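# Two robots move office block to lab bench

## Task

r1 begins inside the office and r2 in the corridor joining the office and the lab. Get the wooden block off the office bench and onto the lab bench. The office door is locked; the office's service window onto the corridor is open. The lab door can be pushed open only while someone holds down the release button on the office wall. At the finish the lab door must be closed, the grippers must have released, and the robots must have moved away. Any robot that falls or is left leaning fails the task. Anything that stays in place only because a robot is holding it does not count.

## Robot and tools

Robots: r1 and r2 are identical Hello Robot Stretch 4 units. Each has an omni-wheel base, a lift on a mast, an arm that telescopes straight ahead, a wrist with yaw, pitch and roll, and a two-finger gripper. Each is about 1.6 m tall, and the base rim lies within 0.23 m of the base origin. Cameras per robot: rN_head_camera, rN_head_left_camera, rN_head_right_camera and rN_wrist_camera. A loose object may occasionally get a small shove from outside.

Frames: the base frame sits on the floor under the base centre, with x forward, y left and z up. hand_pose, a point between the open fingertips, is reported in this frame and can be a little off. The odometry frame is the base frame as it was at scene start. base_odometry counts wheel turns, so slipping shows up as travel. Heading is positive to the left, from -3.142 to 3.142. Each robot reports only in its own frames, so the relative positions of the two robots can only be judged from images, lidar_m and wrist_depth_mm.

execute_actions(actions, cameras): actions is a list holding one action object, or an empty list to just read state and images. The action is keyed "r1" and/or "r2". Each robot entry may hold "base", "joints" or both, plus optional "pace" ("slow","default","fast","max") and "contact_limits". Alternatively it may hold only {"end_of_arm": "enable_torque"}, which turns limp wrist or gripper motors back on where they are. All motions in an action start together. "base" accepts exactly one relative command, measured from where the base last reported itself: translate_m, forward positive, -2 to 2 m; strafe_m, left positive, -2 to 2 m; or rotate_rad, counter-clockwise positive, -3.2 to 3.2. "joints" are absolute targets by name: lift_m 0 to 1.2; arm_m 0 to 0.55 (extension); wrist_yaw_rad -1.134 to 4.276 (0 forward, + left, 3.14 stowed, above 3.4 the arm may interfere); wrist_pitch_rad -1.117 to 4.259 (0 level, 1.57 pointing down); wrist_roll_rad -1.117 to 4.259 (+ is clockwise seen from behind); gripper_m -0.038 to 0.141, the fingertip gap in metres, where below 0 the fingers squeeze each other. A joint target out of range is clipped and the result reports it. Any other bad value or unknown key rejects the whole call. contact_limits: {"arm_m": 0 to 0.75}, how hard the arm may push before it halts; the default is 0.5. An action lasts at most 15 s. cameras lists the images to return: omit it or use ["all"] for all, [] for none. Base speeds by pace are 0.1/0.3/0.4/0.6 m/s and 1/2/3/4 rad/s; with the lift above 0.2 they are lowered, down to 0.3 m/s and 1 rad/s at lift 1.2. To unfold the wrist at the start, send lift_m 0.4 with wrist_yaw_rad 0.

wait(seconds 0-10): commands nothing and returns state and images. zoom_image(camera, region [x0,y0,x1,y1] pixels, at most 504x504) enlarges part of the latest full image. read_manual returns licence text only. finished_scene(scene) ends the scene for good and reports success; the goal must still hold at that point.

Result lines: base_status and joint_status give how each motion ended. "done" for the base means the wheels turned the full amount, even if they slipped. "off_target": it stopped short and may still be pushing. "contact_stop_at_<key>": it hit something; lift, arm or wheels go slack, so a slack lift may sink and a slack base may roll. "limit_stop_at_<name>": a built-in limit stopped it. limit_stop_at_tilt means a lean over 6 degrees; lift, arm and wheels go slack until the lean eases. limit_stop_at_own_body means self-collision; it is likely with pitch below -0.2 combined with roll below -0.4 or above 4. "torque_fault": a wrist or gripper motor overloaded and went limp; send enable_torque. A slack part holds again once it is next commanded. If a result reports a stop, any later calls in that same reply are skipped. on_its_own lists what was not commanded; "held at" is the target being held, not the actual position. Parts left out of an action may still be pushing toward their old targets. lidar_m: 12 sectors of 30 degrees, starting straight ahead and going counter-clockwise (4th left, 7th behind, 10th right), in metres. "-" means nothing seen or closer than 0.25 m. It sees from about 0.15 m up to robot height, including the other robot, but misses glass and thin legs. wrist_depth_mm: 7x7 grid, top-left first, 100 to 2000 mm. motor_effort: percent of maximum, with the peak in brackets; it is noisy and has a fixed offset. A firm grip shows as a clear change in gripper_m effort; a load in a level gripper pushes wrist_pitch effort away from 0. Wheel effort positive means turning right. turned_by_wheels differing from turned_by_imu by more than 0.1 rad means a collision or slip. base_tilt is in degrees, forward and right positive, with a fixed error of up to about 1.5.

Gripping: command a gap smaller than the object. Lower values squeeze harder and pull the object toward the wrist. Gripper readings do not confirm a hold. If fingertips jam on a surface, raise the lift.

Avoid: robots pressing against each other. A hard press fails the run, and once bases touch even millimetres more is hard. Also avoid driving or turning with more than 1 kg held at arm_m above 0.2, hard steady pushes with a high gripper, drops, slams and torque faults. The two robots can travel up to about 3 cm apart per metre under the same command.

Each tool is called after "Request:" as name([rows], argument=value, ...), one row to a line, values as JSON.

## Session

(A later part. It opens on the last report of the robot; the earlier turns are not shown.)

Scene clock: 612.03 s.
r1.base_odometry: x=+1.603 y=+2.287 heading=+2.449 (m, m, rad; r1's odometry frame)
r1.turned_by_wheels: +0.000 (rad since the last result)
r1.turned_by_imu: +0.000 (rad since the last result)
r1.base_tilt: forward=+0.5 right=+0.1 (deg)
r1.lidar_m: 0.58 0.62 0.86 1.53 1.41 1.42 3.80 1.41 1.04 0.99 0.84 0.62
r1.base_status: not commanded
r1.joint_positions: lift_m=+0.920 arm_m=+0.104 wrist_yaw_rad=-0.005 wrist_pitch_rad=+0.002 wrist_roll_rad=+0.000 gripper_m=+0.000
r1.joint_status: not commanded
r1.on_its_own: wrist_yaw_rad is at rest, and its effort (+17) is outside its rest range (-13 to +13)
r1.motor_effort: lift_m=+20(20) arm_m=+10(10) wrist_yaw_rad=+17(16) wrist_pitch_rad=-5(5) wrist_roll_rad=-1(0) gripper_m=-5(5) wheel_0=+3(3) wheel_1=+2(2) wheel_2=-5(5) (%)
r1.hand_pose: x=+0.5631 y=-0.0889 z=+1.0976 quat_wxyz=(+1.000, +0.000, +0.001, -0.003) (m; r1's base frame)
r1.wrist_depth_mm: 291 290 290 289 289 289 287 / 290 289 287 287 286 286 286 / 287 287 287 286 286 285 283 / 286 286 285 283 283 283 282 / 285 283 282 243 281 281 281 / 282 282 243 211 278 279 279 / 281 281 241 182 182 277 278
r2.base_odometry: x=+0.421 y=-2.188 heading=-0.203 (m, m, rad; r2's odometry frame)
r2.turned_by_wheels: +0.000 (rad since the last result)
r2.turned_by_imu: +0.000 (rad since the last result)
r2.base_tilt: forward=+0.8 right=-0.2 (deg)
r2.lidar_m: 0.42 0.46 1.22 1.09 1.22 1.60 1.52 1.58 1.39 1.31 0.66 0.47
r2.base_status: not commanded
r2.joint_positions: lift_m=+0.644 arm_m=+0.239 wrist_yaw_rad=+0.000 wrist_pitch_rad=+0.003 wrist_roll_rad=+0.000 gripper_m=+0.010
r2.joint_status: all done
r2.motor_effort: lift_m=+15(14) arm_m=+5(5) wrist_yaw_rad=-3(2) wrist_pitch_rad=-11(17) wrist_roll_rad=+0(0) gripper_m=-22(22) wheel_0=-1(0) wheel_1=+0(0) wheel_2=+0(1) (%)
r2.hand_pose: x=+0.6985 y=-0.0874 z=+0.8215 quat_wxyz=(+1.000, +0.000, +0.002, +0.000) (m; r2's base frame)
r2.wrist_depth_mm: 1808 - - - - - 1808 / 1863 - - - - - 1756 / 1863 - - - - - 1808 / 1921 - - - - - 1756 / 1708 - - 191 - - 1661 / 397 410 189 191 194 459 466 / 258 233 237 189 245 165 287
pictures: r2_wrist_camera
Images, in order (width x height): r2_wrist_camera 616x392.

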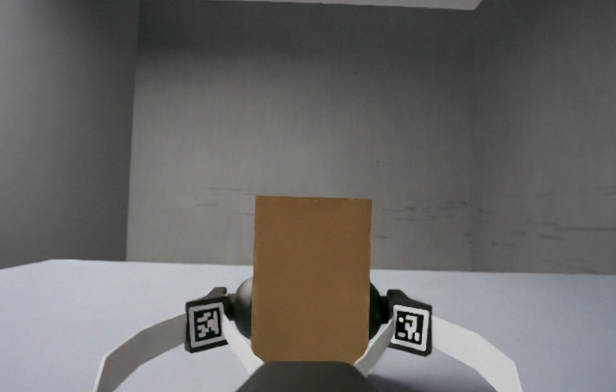

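Touching down now. Opening the gripper.

Request:
execute_actions([
  {"r2": {"joints": {"gripper_m": 0.141}}},
], cameras=["r2_wrist_camera"])

Request:
execute_actions([
  {"r2": {"base": {"translate_m": -0.25}, "joints": {"arm_m": 0.0}}},
], cameras=["r2_wrist_camera", "r2_head_camera", "r2_head_left_camera", "r2_head_right_camera"])

Scene clock: 617.93 s.
r1.base_odometry: x=+1.603 y=+2.287 heading=+2.449 (m, m, rad; r1's odometry frame)
r1.turned_by_wheels: +0.000 (rad since the last result)
r1.turned_by_imu: +0.001 (rad since the last result)
r1.base_tilt: forward=+0.5 right=+0.0 (deg)
r1.lidar_m: 0.58 0.61 0.86 1.52 1.42 1.42 3.79 1.40 1.03 0.99 0.87 0.62
r1.base_status: not commanded
r1.joint_positions: lift_m=+0.920 arm_m=+0.104 wrist_yaw_rad=-0.005 wrist_pitch_rad=+0.002 wrist_roll_rad=+0.000 gripper_m=+0.000
r1.joint_status: not commanded
r1.on_its_own: wrist_yaw_rad is at rest, and its effort (+16) is outside its rest range (-13 to +13)
r1.motor_effort: lift_m=+20(20) arm_m=+10(10) wrist_yaw_rad=+16(17) wrist_pitch_rad=-5(5) wrist_roll_rad=+1(3) gripper_m=-5(4) wheel_0=+3(3) wheel_1=+2(2) wheel_2=-5(5) (%)
r1.hand_pose: x=+0.5631 y=-0.0889 z=+1.0976 quat_wxyz=(+1.000, +0.000, +0.001, -0.003) (m; r1's base frame)
r1.wrist_depth_mm: 291 290 290 290 289 289 287 / 290 290 289 286 286 287 286 / 289 289 287 286 285 285 283 / 287 286 285 283 283 282 282 / 285 283 282 244 282 281 281 / 282 282 243 211 279 279 278 / 281 279 240 182 182 277 277
r2.base_odometry: x=+0.421 y=-2.188 heading=-0.203 (m, m, rad; r2's odometry frame)
r2.turned_by_wheels: +0.000 (rad since the last result)
r2.turned_by_imu: +0.000 (rad since the last result)
r2.base_tilt: forward=+0.7 right=-0.2 (deg)
r2.lidar_m: 0.45 0.46 1.22 1.10 1.20 1.59 1.51 1.58 1.36 1.32 0.65 0.51
r2.base_status: not commanded
r2.joint_positions: lift_m=+0.644 arm_m=+0.239 wrist_yaw_rad=+0.000 wrist_pitch_rad=+0.002 wrist_roll_rad=+0.000 gripper_m=+0.141
r2.joint_status: all done
r2.motor_effort: lift_m=+16(16) arm_m=+5(6) wrist_yaw_rad=-1(1) wrist_pitch_rad=-8(11) wrist_roll_rad=+0(0) gripper_m=-1(22) wheel_0=+0(1) wheel_1=+0(0) wheel_2=+0(0) (%)
r2.hand_pose: x=+0.6984 y=-0.0875 z=+0.8218 quat_wxyz=(+1.000, +0.000, +0.001, +0.000) (m; r2's base frame)
r2.wrist_depth_mm: 1808 - - - - - 1808 / 1808 - - - - - 1808 / 1808 - - - - - 1756 / 1808 - - - - - 1756 / 1708 - - 206 - - 1708 / 402 212 424 206 402 220 473 / 260 250 271 149 281 267 290
pictures: r2_wrist_camera
Images, in order (width x height): r2_wrist_camera 616x392.

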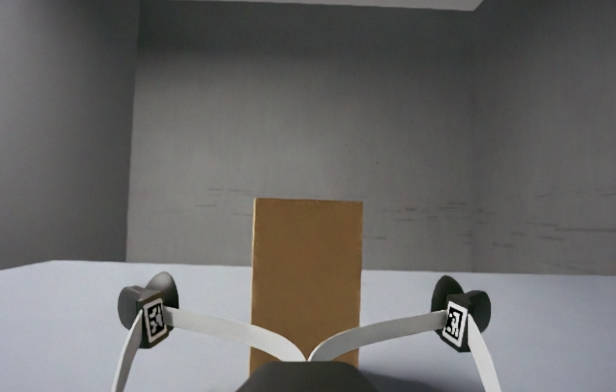

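Scene clock: 620.20 s.
r1.base_odometry: x=+1.603 y=+2.287 heading=+2.449 (m, m, rad; r1's odometry frame)
r1.turned_by_wheels: +0.000 (rad since the last result)
r1.turned_by_imu: +0.000 (rad since the last result)
r1.base_tilt: forward=+0.5 right=+0.0 (deg)
r1.lidar_m: 0.57 0.62 0.87 1.52 1.41 1.41 3.80 1.39 1.02 0.99 0.85 0.62
r1.base_status: not commanded
r1.joint_positions: lift_m=+0.920 arm_m=+0.104 wrist_yaw_rad=-0.005 wrist_pitch_rad=+0.002 wrist_roll_rad=+0.000 gripper_m=+0.000
r1.joint_status: not commanded
r1.on_its_own: wrist_yaw_rad is at rest, and its effort (+17) is outside its rest range (-13 to +13)
r1.motor_effort: lift_m=+20(20) arm_m=+10(11) wrist_yaw_rad=+17(17) wrist_pitch_rad=-4(4) wrist_roll_rad=+3(3) gripper_m=-3(0) wheel_0=+3(3) wheel_1=+2(2) wheel_2=-5(5) (%)
r1.hand_pose: x=+0.5631 y=-0.0889 z=+1.0976 quat_wxyz=(+1.000, +0.000, +0.001, -0.003) (m; r1's base frame)
r1.wrist_depth_mm: 290 290 290 289 290 289 287 / 290 289 289 287 287 286 285 / 287 287 286 286 285 285 283 / 286 286 285 283 283 282 282 / 286 283 283 243 282 281 281 / 282 282 242 211 279 279 279 / 279 279 241 182 182 277 277
r2.base_odometry: x=+0.176 y=-2.138 heading=-0.203 (m, m, rad; r2's odometry frame)
r2.turned_by_wheels: +0.000 (rad since the last result)
r2.turned_by_imu: +0.001 (rad since the last result)
r2.base_tilt: forward=+0.8 right=-0.2 (deg)
r2.lidar_m: 0.68 0.71 1.21 1.10 1.19 1.31 1.26 1.32 1.36 1.31 1.02 0.72
r2.base_status: done
r2.joint_positions: lift_m=+0.644 arm_m=+0.001 wrist_yaw_rad=+0.000 wrist_pitch_rad=+0.002 wrist_roll_rad=+0.000 gripper_m=+0.141
r2.joint_status: all done
r2.motor_effort: lift_m=+16(16) arm_m=-6(5) wrist_yaw_rad=-3(1) wrist_pitch_rad=-7(8) wrist_roll_rad=+0(0) gripper_m=+0(0) wheel_0=+0(5) wheel_1=+0(4) wheel_2=+0(8) (%)
r2.hand_pose: x=+0.4604 y=-0.0874 z=+0.8219 quat_wxyz=(+1.000, +0.000, +0.001, +0.000) (m; r2's base frame)
r2.wrist_depth_mm: 1808 - - - - - 1808 / 1756 - - - - - 1808 / 1808 - - - - - 1756 / 1863 - - - - - 1756 / 1708 946 991 707 1160 - 1576 / 508 213 469 508 477 220 517 / 1756 1098 1808 149 1863 1863 1576
pictures: r2_head_camera, r2_head_left_camera, r2_head_right_camera, r2_wrist_camera
Images, in order (width x height): r2_head_camera 420x560, r2_head_left_camera 420x672, r2_head_right_camera 420x672, r2_wrist_camera 616x392.

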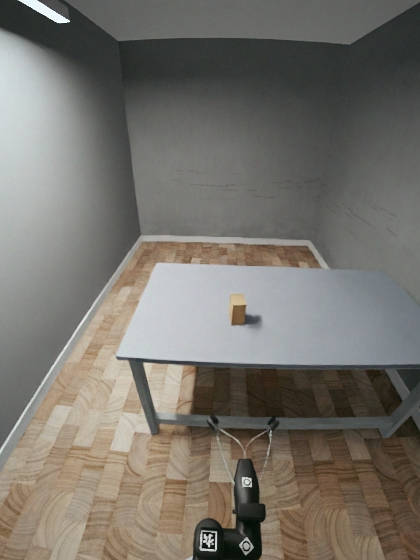

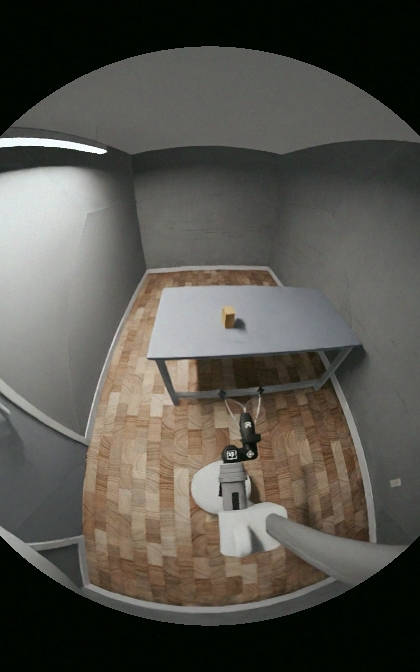

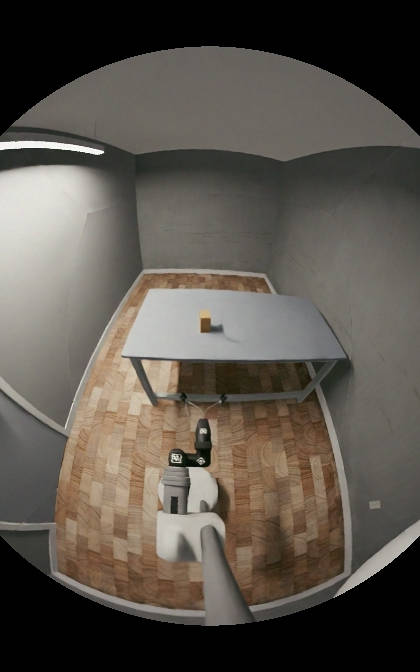

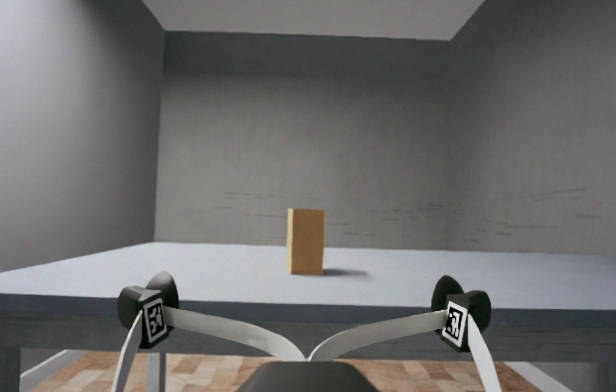

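Request:
execute_actions([
  {"r2": {"base": {"rotate_rad": 1.5}, "pace": "fast"}},
], cameras=["r2_head_camera", "r2_head_left_camera", "r2_wrist_camera"])

Scene clock: 627.23 s.
r1.base_odometry: x=+1.603 y=+2.287 heading=+2.449 (m, m, rad; r1's odometry frame)
r1.turned_by_wheels: +0.000 (rad since the last result)
r1.turned_by_imu: +0.001 (rad since the last result)
r1.base_tilt: forward=+0.6 right=+0.1 (deg)
r1.lidar_m: 0.57 0.61 0.86 1.54 1.41 1.43 3.78 1.40 1.03 0.97 0.87 0.61
r1.base_status: not commanded
r1.joint_positions: lift_m=+0.920 arm_m=+0.104 wrist_yaw_rad=-0.005 wrist_pitch_rad=+0.002 wrist_roll_rad=+0.000 gripper_m=+0.000
r1.joint_status: not commanded
r1.on_its_own: wrist_yaw_rad is at rest, and its effort (+16) is outside its rest range (-13 to +13)
r1.motor_effort: lift_m=+20(20) arm_m=+10(10) wrist_yaw_rad=+16(16) wrist_pitch_rad=-6(6) wrist_roll_rad=+3(0) gripper_m=-4(1) wheel_0=+3(3) wheel_1=+2(2) wheel_2=-5(5) (%)
r1.hand_pose: x=+0.5631 y=-0.0889 z=+1.0976 quat_wxyz=(+1.000, +0.000, +0.001, -0.003) (m; r1's base frame)
r1.wrist_depth_mm: 293 290 290 290 289 289 287 / 290 289 289 289 286 286 286 / 287 287 286 285 285 286 283 / 286 285 285 285 283 282 282 / 285 283 282 243 282 281 282 / 282 282 244 211 279 279 278 / 282 279 241 182 183 277 277
r2.base_odometry: x=+0.176 y=-2.138 heading=+1.297 (m, m, rad; r2's odometry frame)
r2.turned_by_wheels: +1.500 (rad since the last result)
r2.turned_by_imu: +1.476 (rad since the last result)
r2.base_tilt: forward=+0.8 right=-0.2 (deg)
r2.lidar_m: 1.12 1.18 1.35 1.26 1.28 1.41 1.32 1.13 0.76 0.69 0.72 1.24
r2.base_status: done
r2.joint_positions: lift_m=+0.644 arm_m=+0.001 wrist_yaw_rad=+0.000 wrist_pitch_rad=+0.002 wrist_roll_rad=+0.000 gripper_m=+0.141
r2.joint_status: not commanded
r2.motor_effort: lift_m=+16(16) arm_m=-5(6) wrist_yaw_rad=-3(3) wrist_pitch_rad=-7(8) wrist_roll_rad=+0(0) gripper_m=+0(2) wheel_0=+1(7) wheel_1=+2(3) wheel_2=+1(8) (%)
r2.hand_pose: x=+0.4604 y=-0.0874 z=+0.8218 quat_wxyz=(+1.000, +0.000, +0.001, +0.000) (m; r2's base frame)
r2.wrist_depth_mm: 917 931 931 960 991 1008 1025 / 904 931 946 960 976 991 1008 / 904 904 946 960 976 976 1008 / 904 904 931 946 960 976 1008 / 878 904 917 931 960 991 991 / 891 210 917 917 946 220 976 / 878 891 917 149 960 960 991
pictures: r2_head_camera, r2_head_left_camera, r2_wrist_camera
Images, in order (width x height): r2_head_camera 420x560, r2_head_left_camera 420x672, r2_wrist_camera 616x392.

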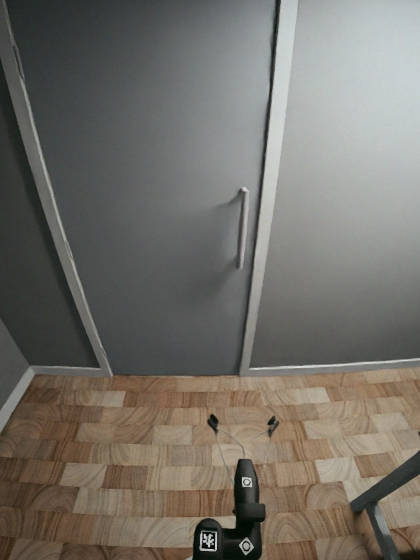

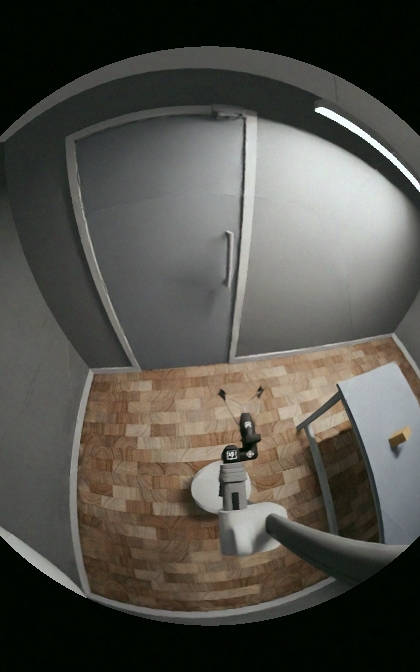

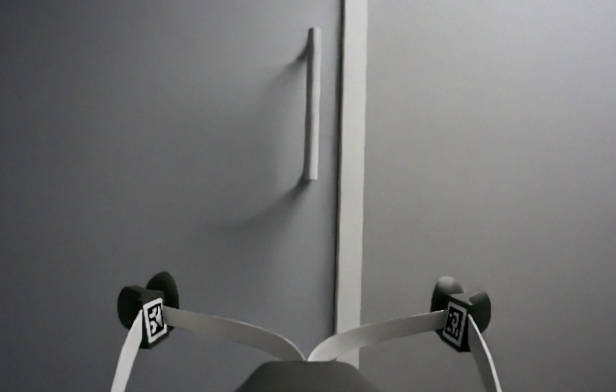

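The door is shut. Releasing the button and moving r1 clear.

Request:
execute_actions([
  {"r1": {"base": {"translate_m": -0.2}, "joints": {"arm_m": 0.0}, "pace": "fast"}},
], cameras=["r1_head_camera", "r2_head_camera", "r2_head_left_camera"])

Scene clock: 631.80 s.
r1.base_odometry: x=+1.757 y=+2.160 heading=+2.449 (m, m, rad; r1's odometry frame)
r1.turned_by_wheels: +0.000 (rad since the last result)
r1.turned_by_imu: +0.001 (rad since the last result)
r1.base_tilt: forward=+0.5 right=+0.0 (deg)
r1.lidar_m: 0.75 0.81 1.10 3.07 1.29 1.40 3.56 1.43 1.03 0.98 1.02 0.83
r1.base_status: done
r1.joint_positions: lift_m=+0.920 arm_m=+0.001 wrist_yaw_rad=+0.000 wrist_pitch_rad=+0.002 wrist_roll_rad=+0.000 gripper_m=+0.000
r1.joint_status: all done
r1.motor_effort: lift_m=+20(20) arm_m=-5(5) wrist_yaw_rad=+1(16) wrist_pitch_rad=-8(7) wrist_roll_rad=+1(1) gripper_m=-5(5) wheel_0=+0(5) wheel_1=+1(5) wheel_2=-1(9) (%)
r1.hand_pose: x=+0.4602 y=-0.0874 z=+1.0974 quat_wxyz=(+1.000, +0.000, +0.001, +0.000) (m; r1's base frame)
r1.wrist_depth_mm: 609 603 603 597 597 597 591 / 597 597 597 597 591 591 585 / 597 591 591 585 591 585 585 / 597 597 591 585 580 580 585 / 591 585 585 549 580 580 580 / 591 585 585 206 580 574 574 / 580 580 183 187 178 574 569
r2.base_odometry: x=+0.176 y=-2.138 heading=+1.297 (m, m, rad; r2's odometry frame)
r2.turned_by_wheels: +0.000 (rad since the last result)
r2.turned_by_imu: +0.000 (rad since the last result)
r2.base_tilt: forward=+0.7 right=-0.2 (deg)
r2.lidar_m: 1.08 1.19 1.36 1.26 1.28 1.41 1.30 1.10 0.76 0.70 0.72 1.24
r2.base_status: not commanded
r2.joint_positions: lift_m=+0.644 arm_m=+0.001 wrist_yaw_rad=+0.000 wrist_pitch_rad=+0.002 wrist_roll_rad=+0.000 gripper_m=+0.141
r2.joint_status: not commanded
r2.motor_effort: lift_m=+16(15) arm_m=-6(5) wrist_yaw_rad=-2(3) wrist_pitch_rad=-7(7) wrist_roll_rad=+0(1) gripper_m=+1(0) wheel_0=+1(1) wheel_1=+2(2) wheel_2=+1(1) (%)
r2.hand_pose: x=+0.4604 y=-0.0874 z=+0.8218 quat_wxyz=(+1.000, +0.000, +0.001, +0.000) (m; r2's base frame)
r2.wrist_depth_mm: 904 946 946 960 976 1008 1025 / 904 917 946 960 976 1008 1008 / 904 931 931 946 960 991 1025 / 891 904 931 946 976 991 991 / 904 917 931 946 931 976 976 / 878 212 904 946 931 220 991 / 891 891 917 149 960 960 976
pictures: r1_head_camera, r2_head_camera, r2_head_left_camera
Images, in order (width x height): r1_head_camera 420x560, r2_head_camera 420x560, r2_head_left_camera 420x672.

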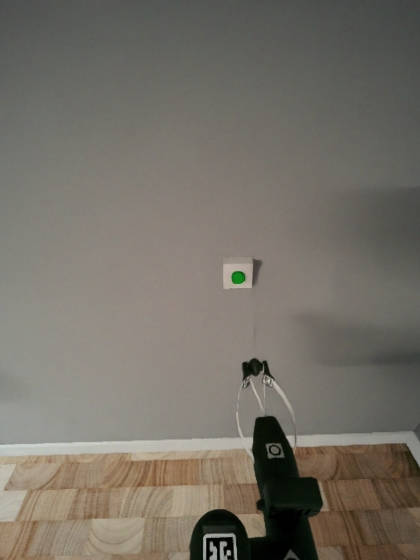

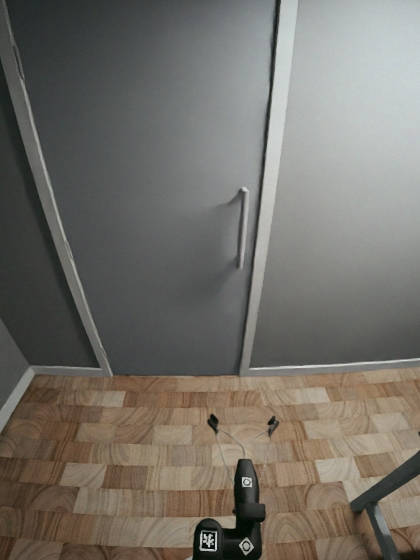

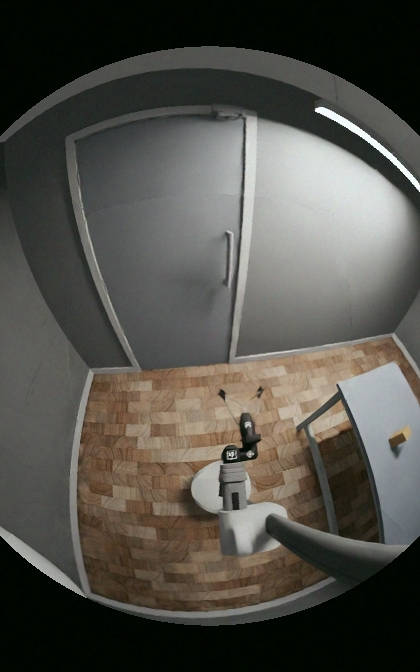

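Request:
finished_scene(scene=1)

The scene is finished: the task was done.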